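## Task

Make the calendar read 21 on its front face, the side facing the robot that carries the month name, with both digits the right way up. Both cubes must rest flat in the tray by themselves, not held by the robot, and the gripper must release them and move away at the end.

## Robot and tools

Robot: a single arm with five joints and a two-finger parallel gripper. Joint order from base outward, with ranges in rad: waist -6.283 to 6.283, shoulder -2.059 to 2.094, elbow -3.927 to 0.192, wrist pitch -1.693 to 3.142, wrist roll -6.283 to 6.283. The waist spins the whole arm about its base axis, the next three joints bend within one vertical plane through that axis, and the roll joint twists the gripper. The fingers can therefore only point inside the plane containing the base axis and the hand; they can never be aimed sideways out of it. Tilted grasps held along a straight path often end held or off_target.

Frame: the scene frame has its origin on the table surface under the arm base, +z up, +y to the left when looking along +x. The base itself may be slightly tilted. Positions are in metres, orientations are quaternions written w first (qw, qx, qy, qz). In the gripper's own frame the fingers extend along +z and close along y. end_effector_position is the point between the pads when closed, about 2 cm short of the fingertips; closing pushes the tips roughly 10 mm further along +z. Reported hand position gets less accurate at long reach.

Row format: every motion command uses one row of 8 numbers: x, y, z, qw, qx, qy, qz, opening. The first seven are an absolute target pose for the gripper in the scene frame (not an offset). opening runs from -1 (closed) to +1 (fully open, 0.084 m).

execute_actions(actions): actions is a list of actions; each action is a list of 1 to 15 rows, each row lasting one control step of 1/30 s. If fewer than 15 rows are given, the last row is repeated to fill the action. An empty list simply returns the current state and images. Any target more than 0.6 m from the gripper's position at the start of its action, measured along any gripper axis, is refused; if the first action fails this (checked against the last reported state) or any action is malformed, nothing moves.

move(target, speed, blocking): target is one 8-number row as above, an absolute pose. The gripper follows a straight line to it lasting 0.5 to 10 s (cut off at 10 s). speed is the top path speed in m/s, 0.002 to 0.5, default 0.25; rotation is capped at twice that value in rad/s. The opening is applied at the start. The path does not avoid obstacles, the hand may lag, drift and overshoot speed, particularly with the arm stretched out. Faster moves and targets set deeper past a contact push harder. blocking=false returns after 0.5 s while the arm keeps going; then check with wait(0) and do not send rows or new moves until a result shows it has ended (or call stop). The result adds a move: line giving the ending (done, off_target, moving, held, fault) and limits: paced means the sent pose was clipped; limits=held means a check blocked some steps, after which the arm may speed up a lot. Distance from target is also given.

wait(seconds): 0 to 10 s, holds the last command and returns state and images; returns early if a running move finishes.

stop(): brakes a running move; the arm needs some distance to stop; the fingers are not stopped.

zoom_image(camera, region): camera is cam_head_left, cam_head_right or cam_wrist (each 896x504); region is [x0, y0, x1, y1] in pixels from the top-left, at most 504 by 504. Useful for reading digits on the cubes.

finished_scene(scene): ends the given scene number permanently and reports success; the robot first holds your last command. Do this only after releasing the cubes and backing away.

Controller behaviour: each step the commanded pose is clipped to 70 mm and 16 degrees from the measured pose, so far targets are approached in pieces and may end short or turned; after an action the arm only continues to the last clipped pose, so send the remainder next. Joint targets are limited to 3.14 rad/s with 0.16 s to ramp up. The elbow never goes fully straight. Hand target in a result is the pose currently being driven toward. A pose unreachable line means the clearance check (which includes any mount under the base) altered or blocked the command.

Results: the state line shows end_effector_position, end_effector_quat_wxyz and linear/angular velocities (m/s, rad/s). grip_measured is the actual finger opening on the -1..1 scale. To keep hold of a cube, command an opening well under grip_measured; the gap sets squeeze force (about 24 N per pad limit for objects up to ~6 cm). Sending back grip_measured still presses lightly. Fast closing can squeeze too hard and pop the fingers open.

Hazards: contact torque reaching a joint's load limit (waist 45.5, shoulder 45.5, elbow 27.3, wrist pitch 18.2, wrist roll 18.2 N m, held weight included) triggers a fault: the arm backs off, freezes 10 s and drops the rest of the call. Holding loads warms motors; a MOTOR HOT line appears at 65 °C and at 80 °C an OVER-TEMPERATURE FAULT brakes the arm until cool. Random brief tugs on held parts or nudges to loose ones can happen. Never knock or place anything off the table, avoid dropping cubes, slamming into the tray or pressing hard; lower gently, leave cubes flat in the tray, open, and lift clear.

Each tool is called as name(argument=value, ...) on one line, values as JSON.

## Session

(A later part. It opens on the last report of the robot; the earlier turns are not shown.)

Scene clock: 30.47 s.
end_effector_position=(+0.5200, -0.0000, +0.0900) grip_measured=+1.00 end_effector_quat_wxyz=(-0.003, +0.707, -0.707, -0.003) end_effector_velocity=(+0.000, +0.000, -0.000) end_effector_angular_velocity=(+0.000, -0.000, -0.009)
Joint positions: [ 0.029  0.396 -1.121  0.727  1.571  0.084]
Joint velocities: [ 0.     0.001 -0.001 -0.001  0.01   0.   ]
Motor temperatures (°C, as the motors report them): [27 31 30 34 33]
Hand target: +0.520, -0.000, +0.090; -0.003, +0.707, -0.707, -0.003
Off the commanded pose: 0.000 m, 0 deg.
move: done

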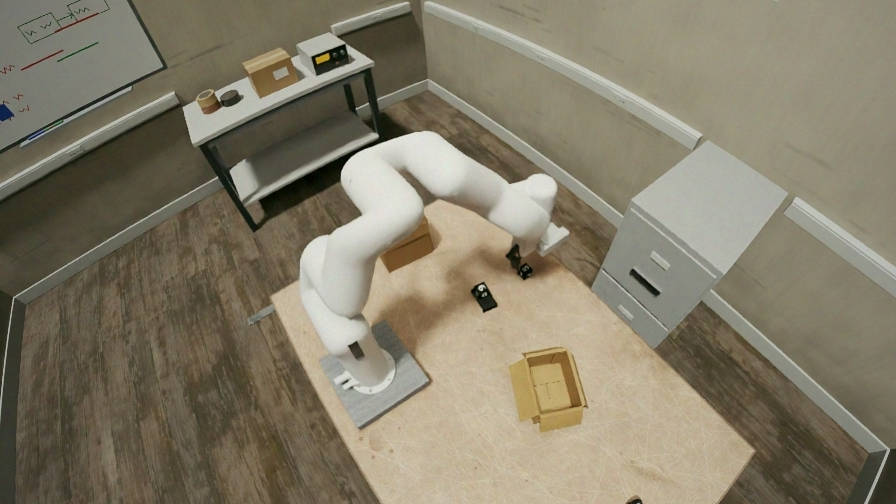

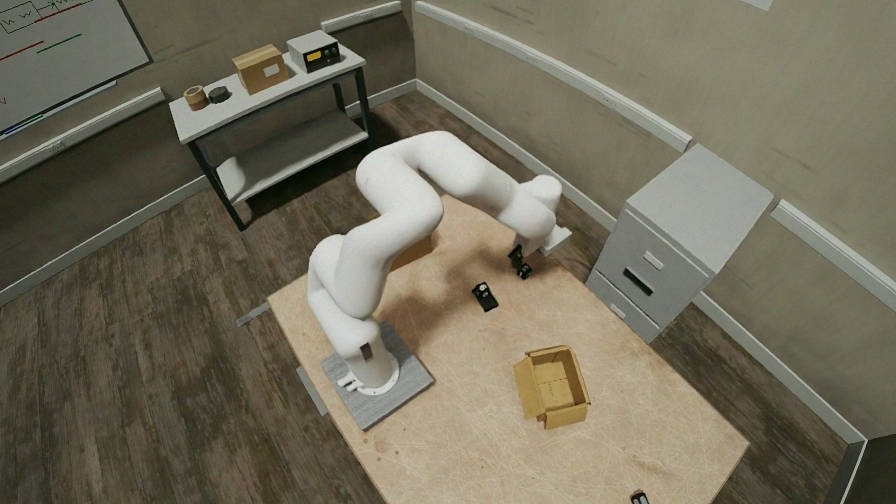

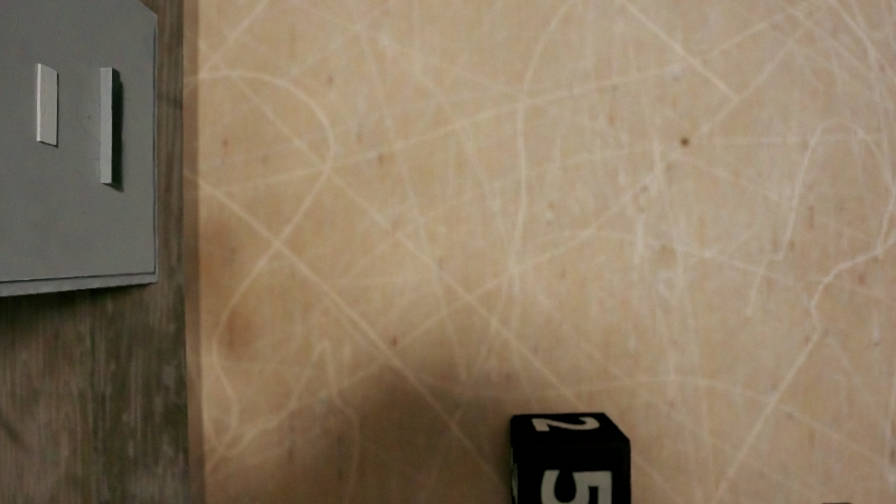

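move(target=[0.521,-0.005,0.028,0,0.707,-0.707,0,1], speed=0.1)

move(target=[0.521,-0.005,0.028,0,0.707,-0.707,0,-0.7])

move(target=[0.521,-0.005,0.09,0,0.707,-0.707,0,-0.7])

move(target=[0.367,-0.015,0.09,0,0.649,-0.76,0,-0.7])

move(target=[0.367,-0.015,0.039,0,0.649,-0.76,0,-0.7], speed=0.03)

move(target=[0.367,-0.015,0.039,0,0.649,-0.76,0,1])

move(target=[0.367,-0.015,0.09,0,0.649,-0.76,0,1])

move(target=[0.24,0.06,0.14,0,0.707,-0.707,0,1])

Scene clock: 31.87 s.
end_effector_position=(+0.5213, -0.0050, +0.0286) grip_measured=+1.00 end_effector_quat_wxyz=(-0.003, +0.707, -0.707, -0.003) end_effector_velocity=(-0.001, -0.000, -0.003) end_effector_angular_velocity=(+0.000, +0.002, +0.001)
Joint positions: [ 0.018  0.534 -1.122  0.588  1.561  0.084]
Joint velocities: [-0.     0.006  0.001 -0.004 -0.001  0.   ]
Motor temperatures (°C, as the motors report them): [27 32 30 34 33]
Hand target: +0.521, -0.005, +0.028; -0.003, +0.707, -0.707, -0.003
Off the commanded pose: 0.001 m, 0 deg.
move: done

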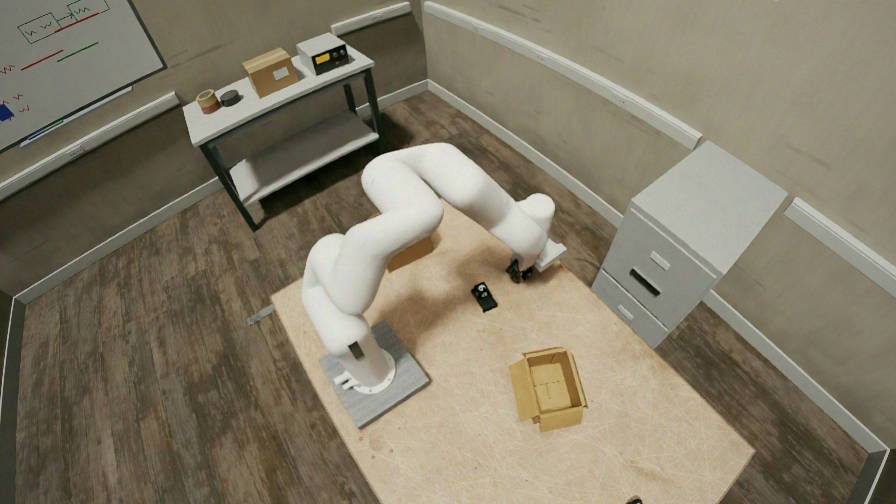

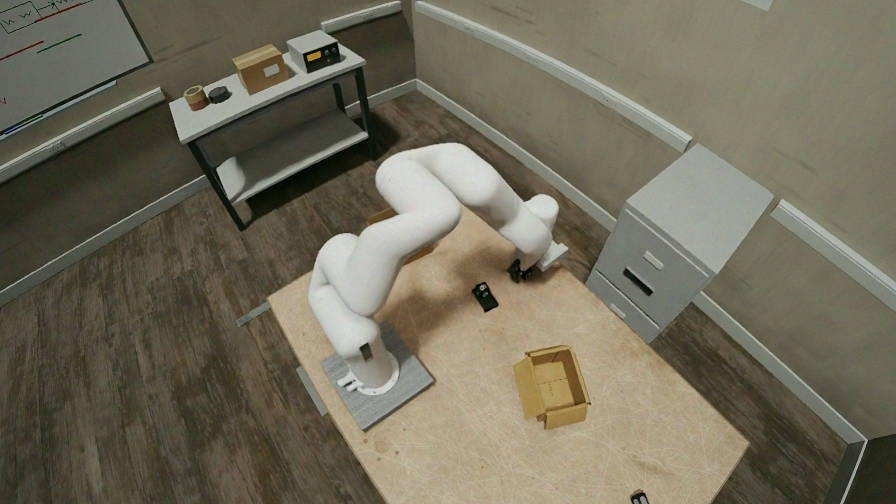

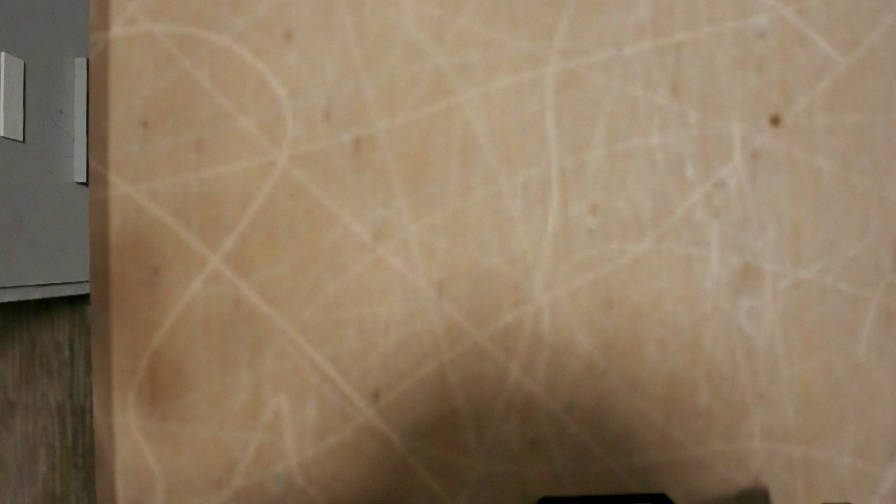

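Scene clock: 32.57 s.
end_effector_position=(+0.5213, -0.0050, +0.0284) grip_measured=-0.29 end_effector_quat_wxyz=(-0.003, +0.707, -0.707, -0.003) end_effector_velocity=(-0.001, +0.000, -0.001) end_effector_angular_velocity=(+0.000, +0.002, +0.000)
Joint positions: [ 0.018  0.534 -1.122  0.588  1.561  0.031]
Joint velocities: [ 0.     0.     0.001  0.    -0.     0.   ]
Motor temperatures (°C, as the motors report them): [27 32 30 34 33]
Hand target: +0.521, -0.005, +0.028; -0.003, +0.707, -0.707, -0.003
Off the commanded pose: 0.001 m, 0 deg.
move: done

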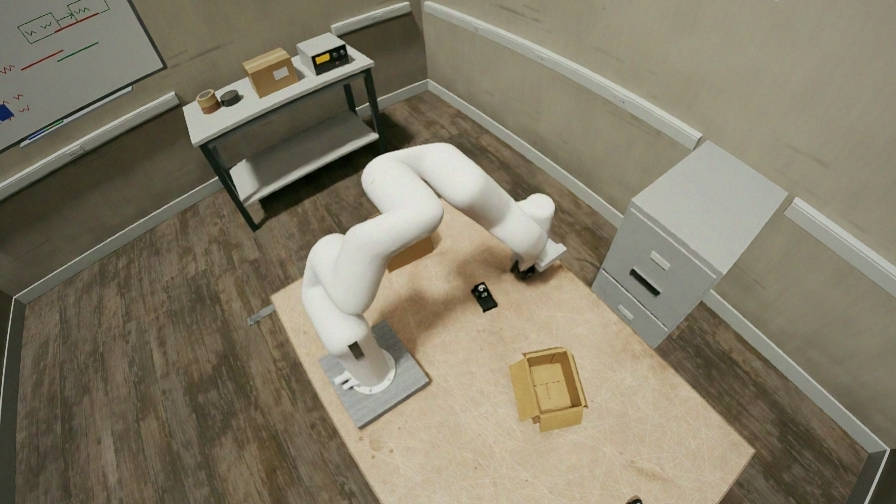

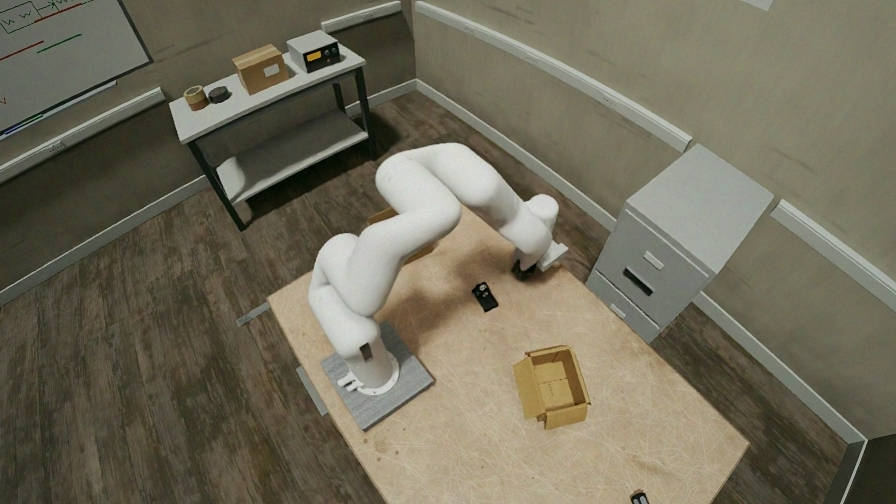

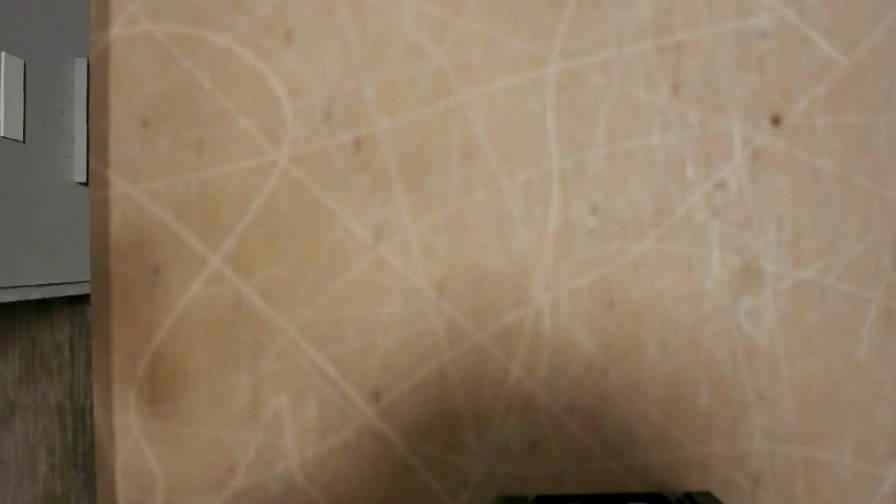

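Scene clock: 33.40 s.
end_effector_position=(+0.5206, -0.0050, +0.0892) grip_measured=-0.29 end_effector_quat_wxyz=(-0.003, +0.707, -0.707, -0.003) end_effector_velocity=(+0.003, +0.001, +0.005) end_effector_angular_velocity=(-0.000, -0.007, -0.000)
Joint positions: [ 0.019  0.4   -1.125  0.728  1.562  0.031]
Joint velocities: [ 0.001 -0.007 -0.005  0.005  0.002 -0.   ]
Motor temperatures (°C, as the motors report them): [27 32 30 34 33]
Hand target: +0.521, -0.005, +0.090; -0.003, +0.707, -0.707, -0.003
Off the commanded pose: 0.001 m, 0 deg.
move: done

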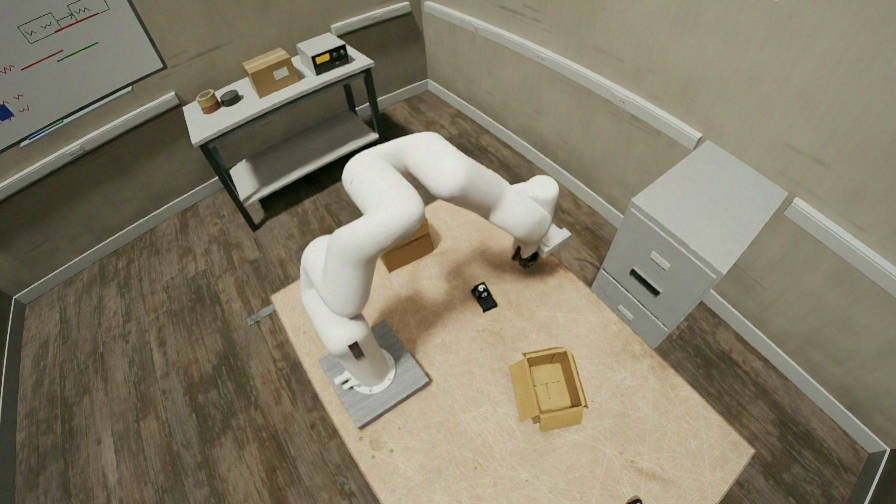

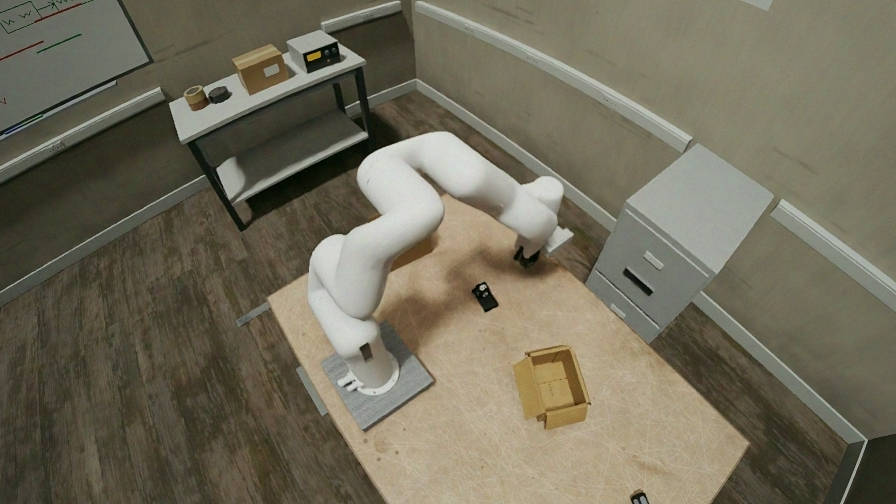

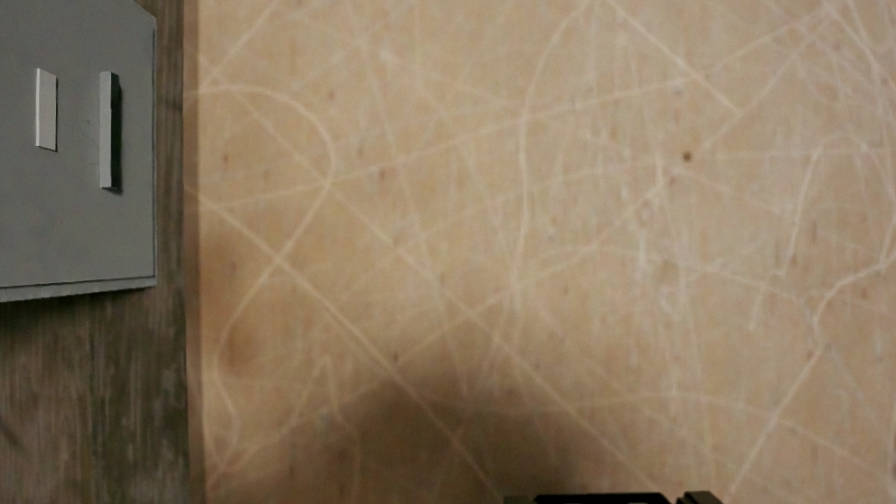

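Scene clock: 34.60 s.
end_effector_position=(+0.3672, -0.0146, +0.0900) grip_measured=-0.29 end_effector_quat_wxyz=(+0.003, -0.649, +0.760, +0.003) end_effector_velocity=(-0.002, -0.000, +0.000) end_effector_angular_velocity=(+0.000, +0.001, -0.002)
Joint positions: [-0.01  -0.034 -0.527  0.562  1.689  0.031]
Joint velocities: [-0.001 -0.007  0.008 -0.     0.001 -0.   ]
Motor temperatures (°C, as the motors report them): [27 32 30 34 33]
Hand target: +0.367, -0.015, +0.090; +0.003, -0.649, +0.760, +0.003
Off the commanded pose: 0.000 m, 0 deg.
move: done

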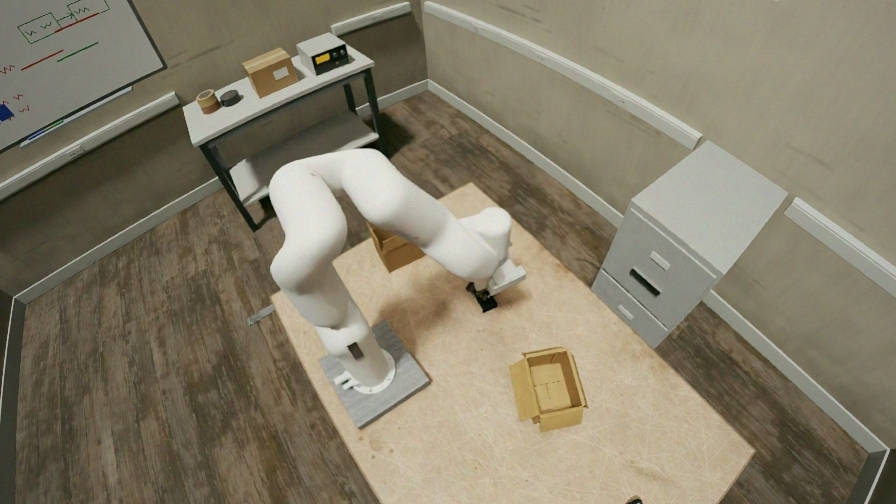

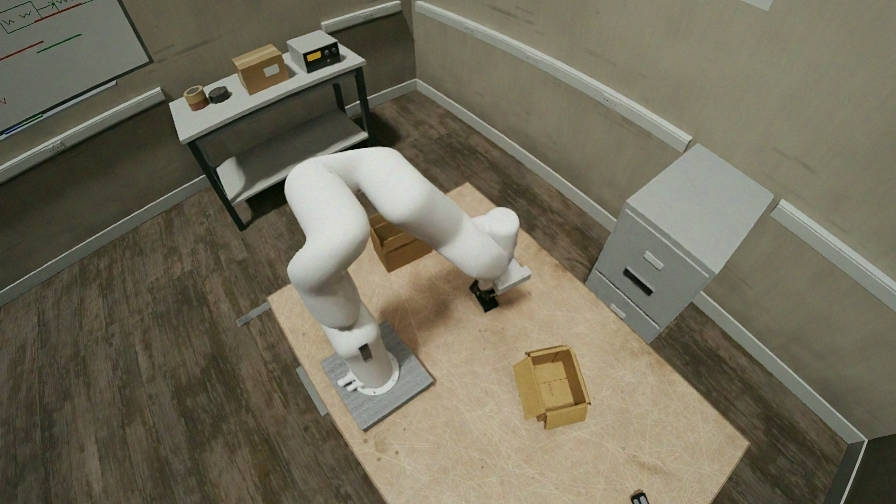

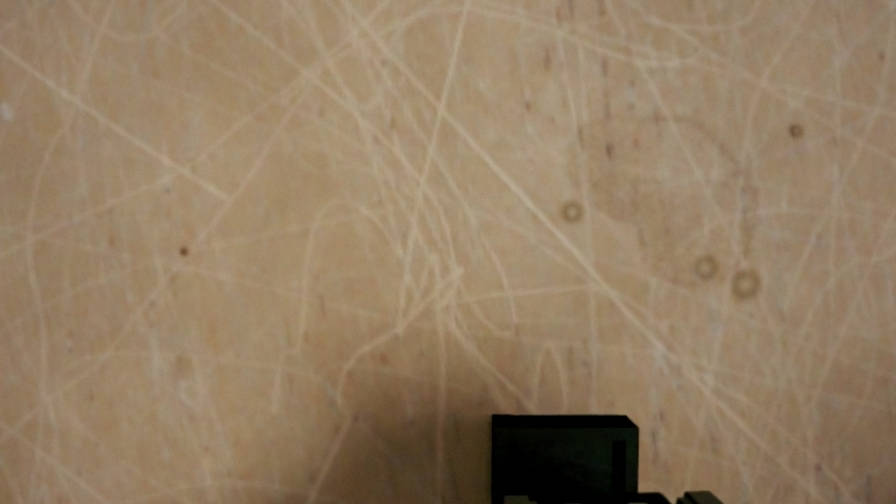

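Scene clock: 36.60 s.
end_effector_position=(+0.3670, -0.0150, +0.0392) grip_measured=-0.29 end_effector_quat_wxyz=(+0.003, -0.649, +0.760, +0.003) end_effector_velocity=(+0.001, -0.000, -0.000) end_effector_angular_velocity=(-0.000, -0.004, +0.000)
Joint positions: [-0.013  0.133 -0.519  0.386  1.687  0.031]
Joint velocities: [ 0.     0.003 -0.001 -0.006 -0.    -0.   ]
Motor temperatures (°C, as the motors report them): [27 32 30 34 33]
Hand target: +0.367, -0.015, +0.039; +0.003, -0.649, +0.760, +0.003
Off the commanded pose: 0.000 m, 0 deg.
move: done

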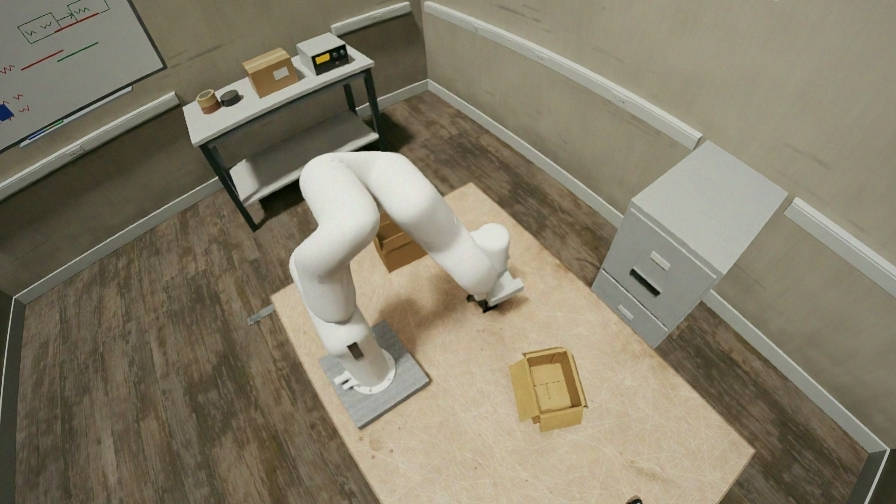

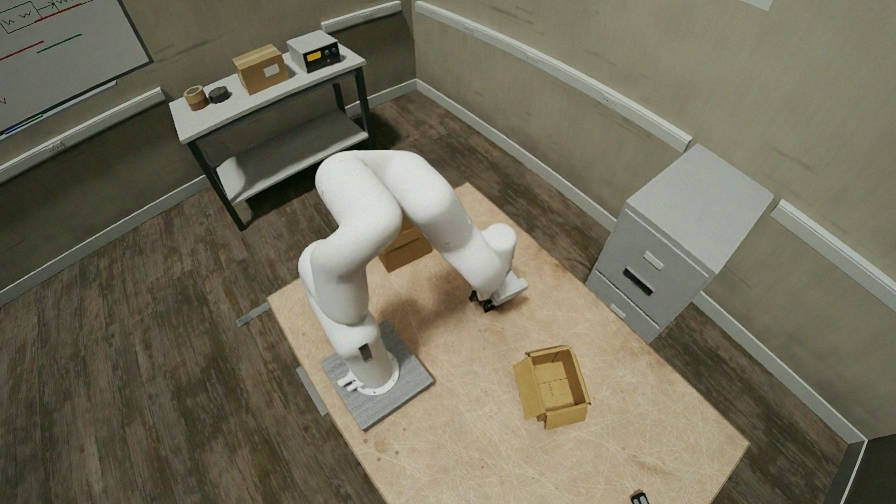

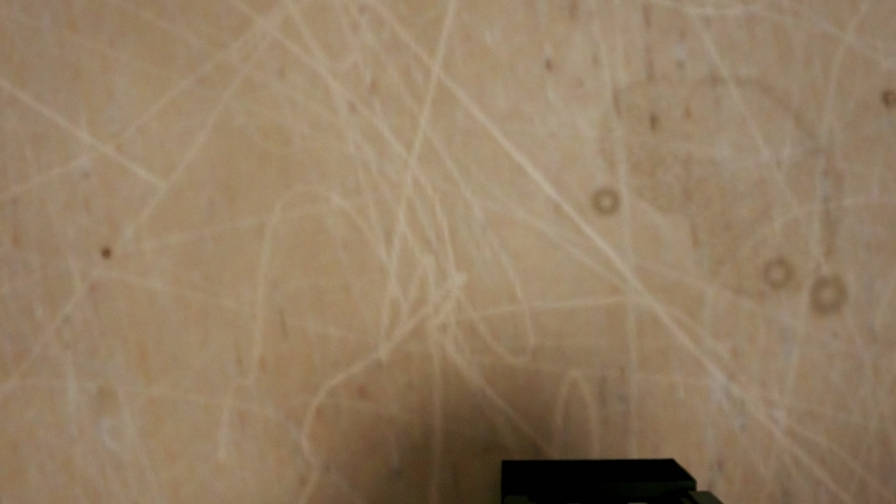

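Scene clock: 37.30 s.
end_effector_position=(+0.3670, -0.0150, +0.0390) grip_measured=+1.00 end_effector_quat_wxyz=(+0.003, -0.649, +0.760, +0.003) end_effector_velocity=(+0.000, -0.001, +0.000) end_effector_angular_velocity=(-0.000, -0.001, -0.002)
Joint positions: [-0.013  0.134 -0.519  0.385  1.687  0.084]
Joint velocities: [-0.002 -0.    -0.001 -0.     0.    -0.   ]
Motor temperatures (°C, as the motors report them): [27 32 30 34 33]
Hand target: +0.367, -0.015, +0.039; +0.003, -0.649, +0.760, +0.003
Off the commanded pose: 0.000 m, 0 deg.
move: done

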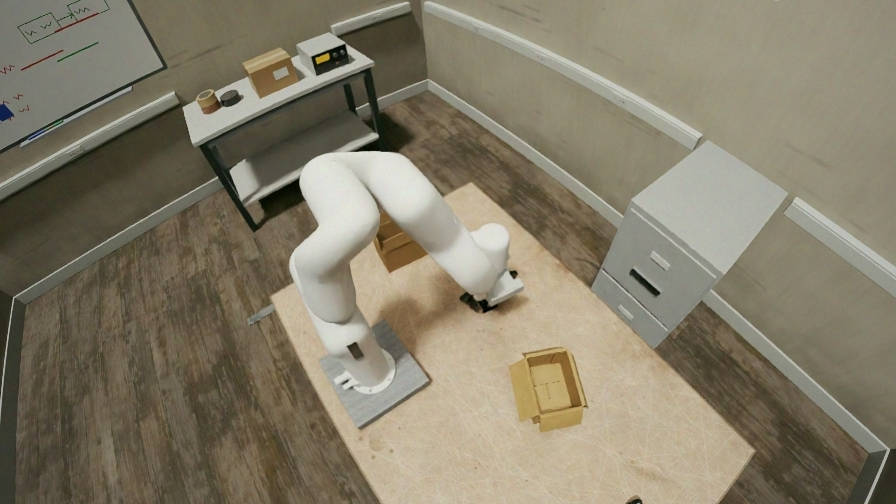

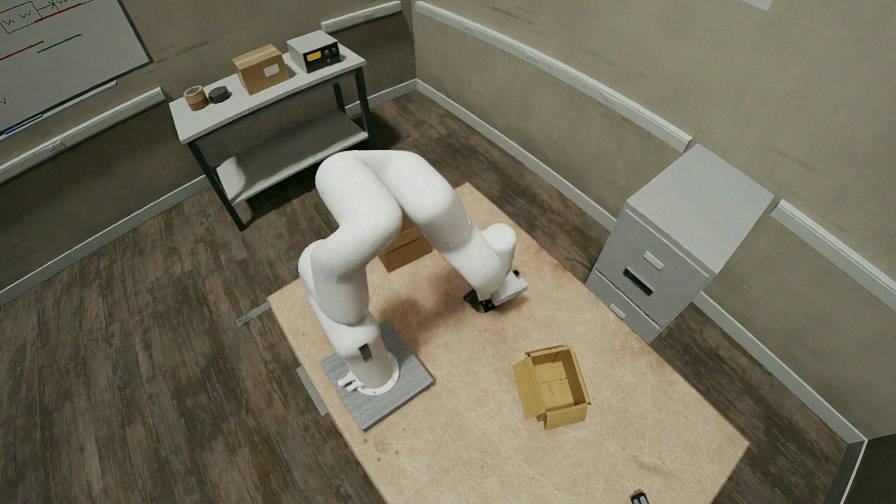

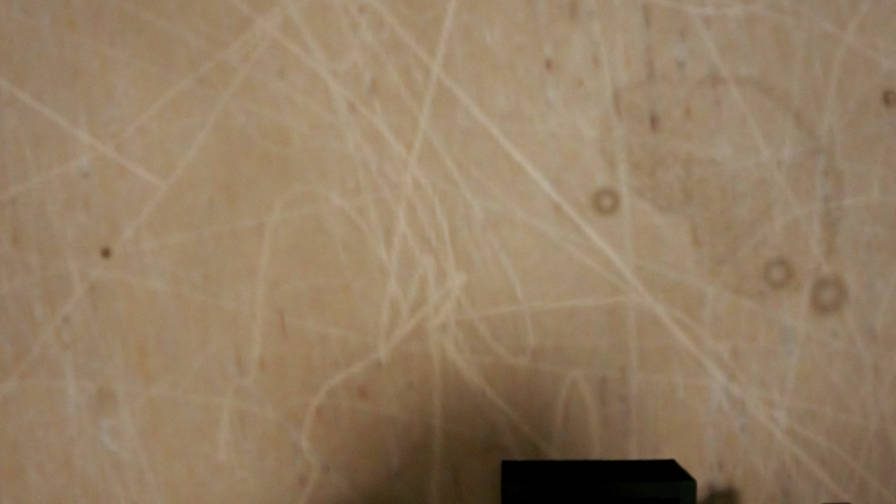

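Scene clock: 38.13 s.
end_effector_position=(+0.3668, -0.0150, +0.0895) grip_measured=+1.00 end_effector_quat_wxyz=(+0.003, -0.649, +0.760, +0.003) end_effector_velocity=(+0.001, +0.000, +0.003) end_effector_angular_velocity=(-0.000, -0.002, +0.000)
Joint positions: [-0.012 -0.033 -0.526  0.561  1.688  0.084]
Joint velocities: [ 0.    -0.007 -0.003  0.008  0.    -0.   ]
Motor temperatures (°C, as the motors report them): [27 32 30 34 33]
Hand target: +0.367, -0.015, +0.090; +0.003, -0.649, +0.760, +0.003
Off the commanded pose: 0.001 m, 0 deg.
move: done

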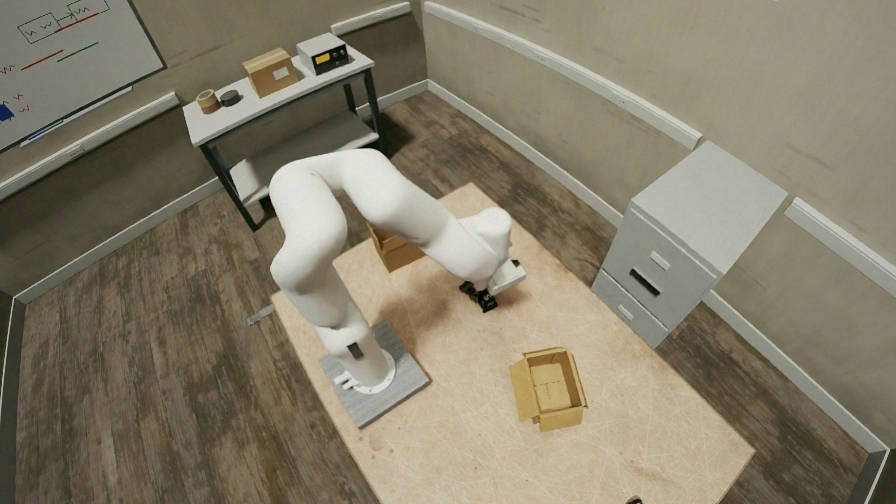

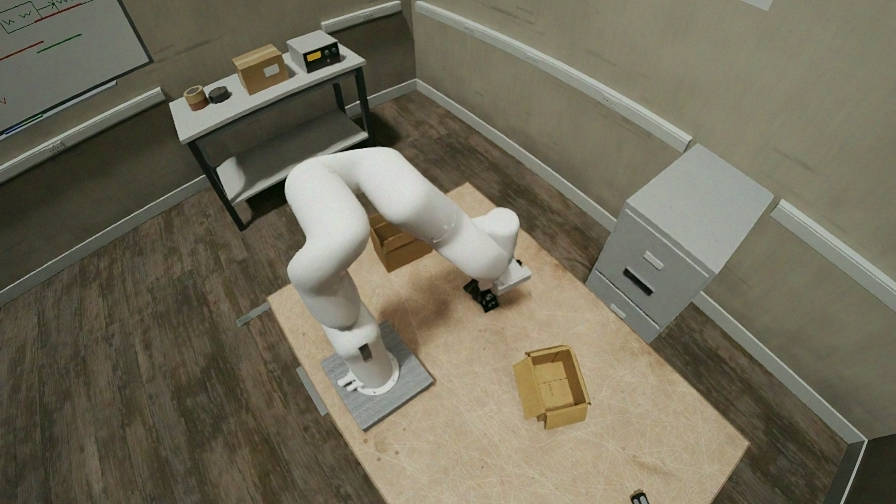

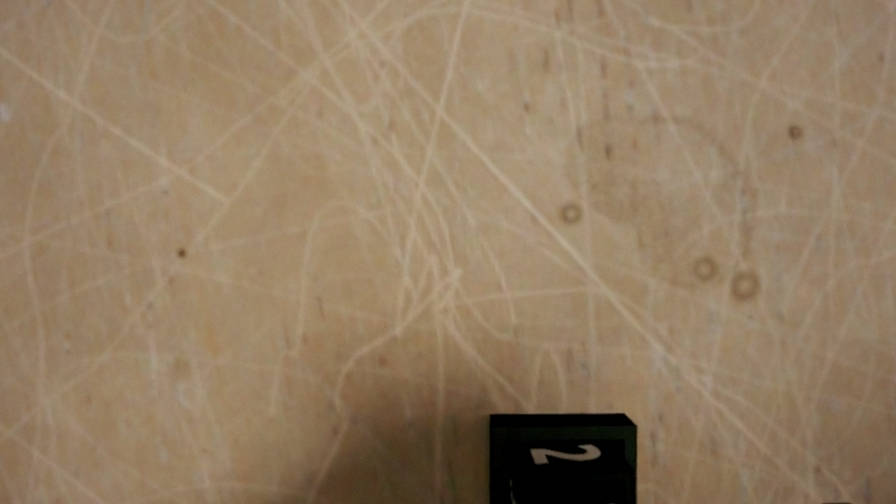

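Scene clock: 39.40 s.
end_effector_position=(+0.2403, +0.0599, +0.1397) grip_measured=+1.00 end_effector_quat_wxyz=(-0.002, +0.707, -0.707, -0.004) end_effector_velocity=(-0.001, +0.001, +0.001) end_effector_angular_velocity=(+0.000, -0.001, +0.004)
Joint positions: [ 0.276 -0.669 -0.175  0.848  1.819  0.084]
Joint velocities: [ 0.005 -0.011  0.002  0.008  0.001  0.   ]
Motor temperatures (°C, as the motors report them): [27 31 30 34 33]
Hand target: +0.240, +0.060, +0.140; -0.002, +0.707, -0.707, -0.003
Off the commanded pose: 0.000 m, 0 deg.
move: done

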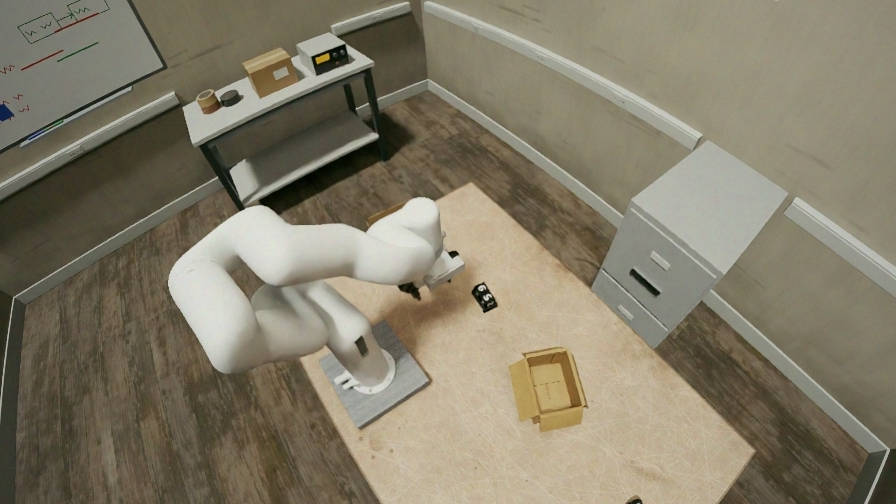

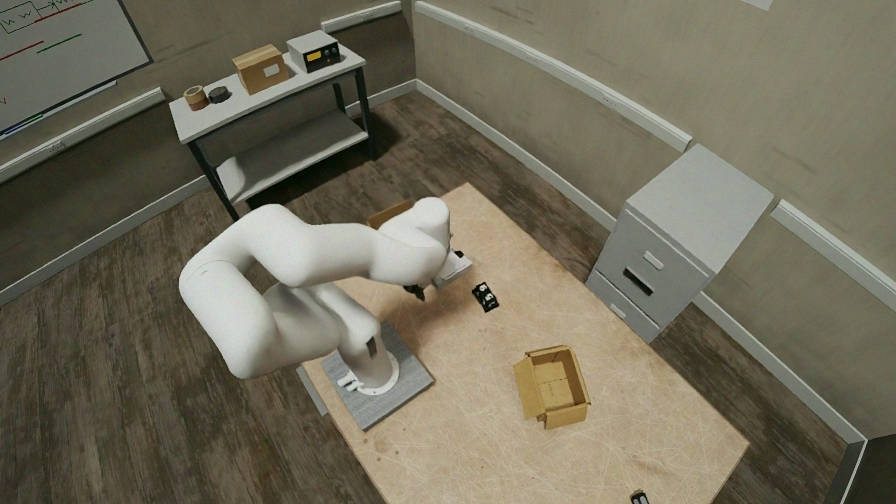

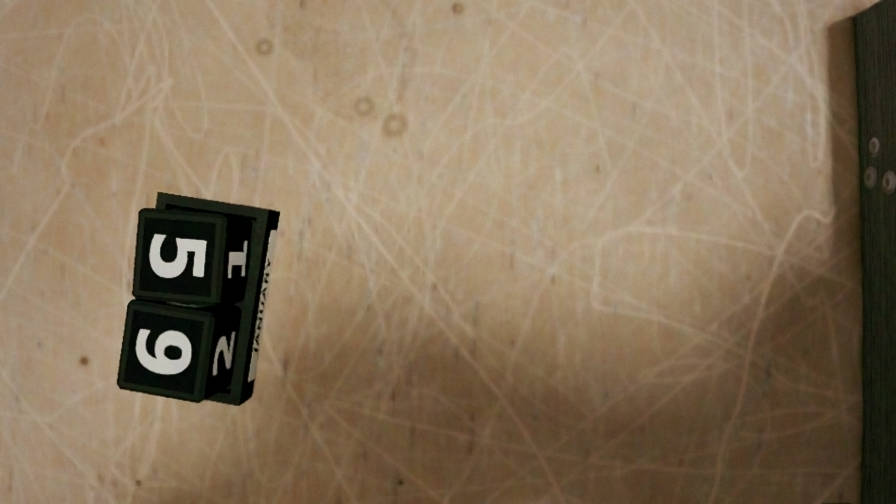

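finished_scene(scene=2)

The scene is finished: the task was done.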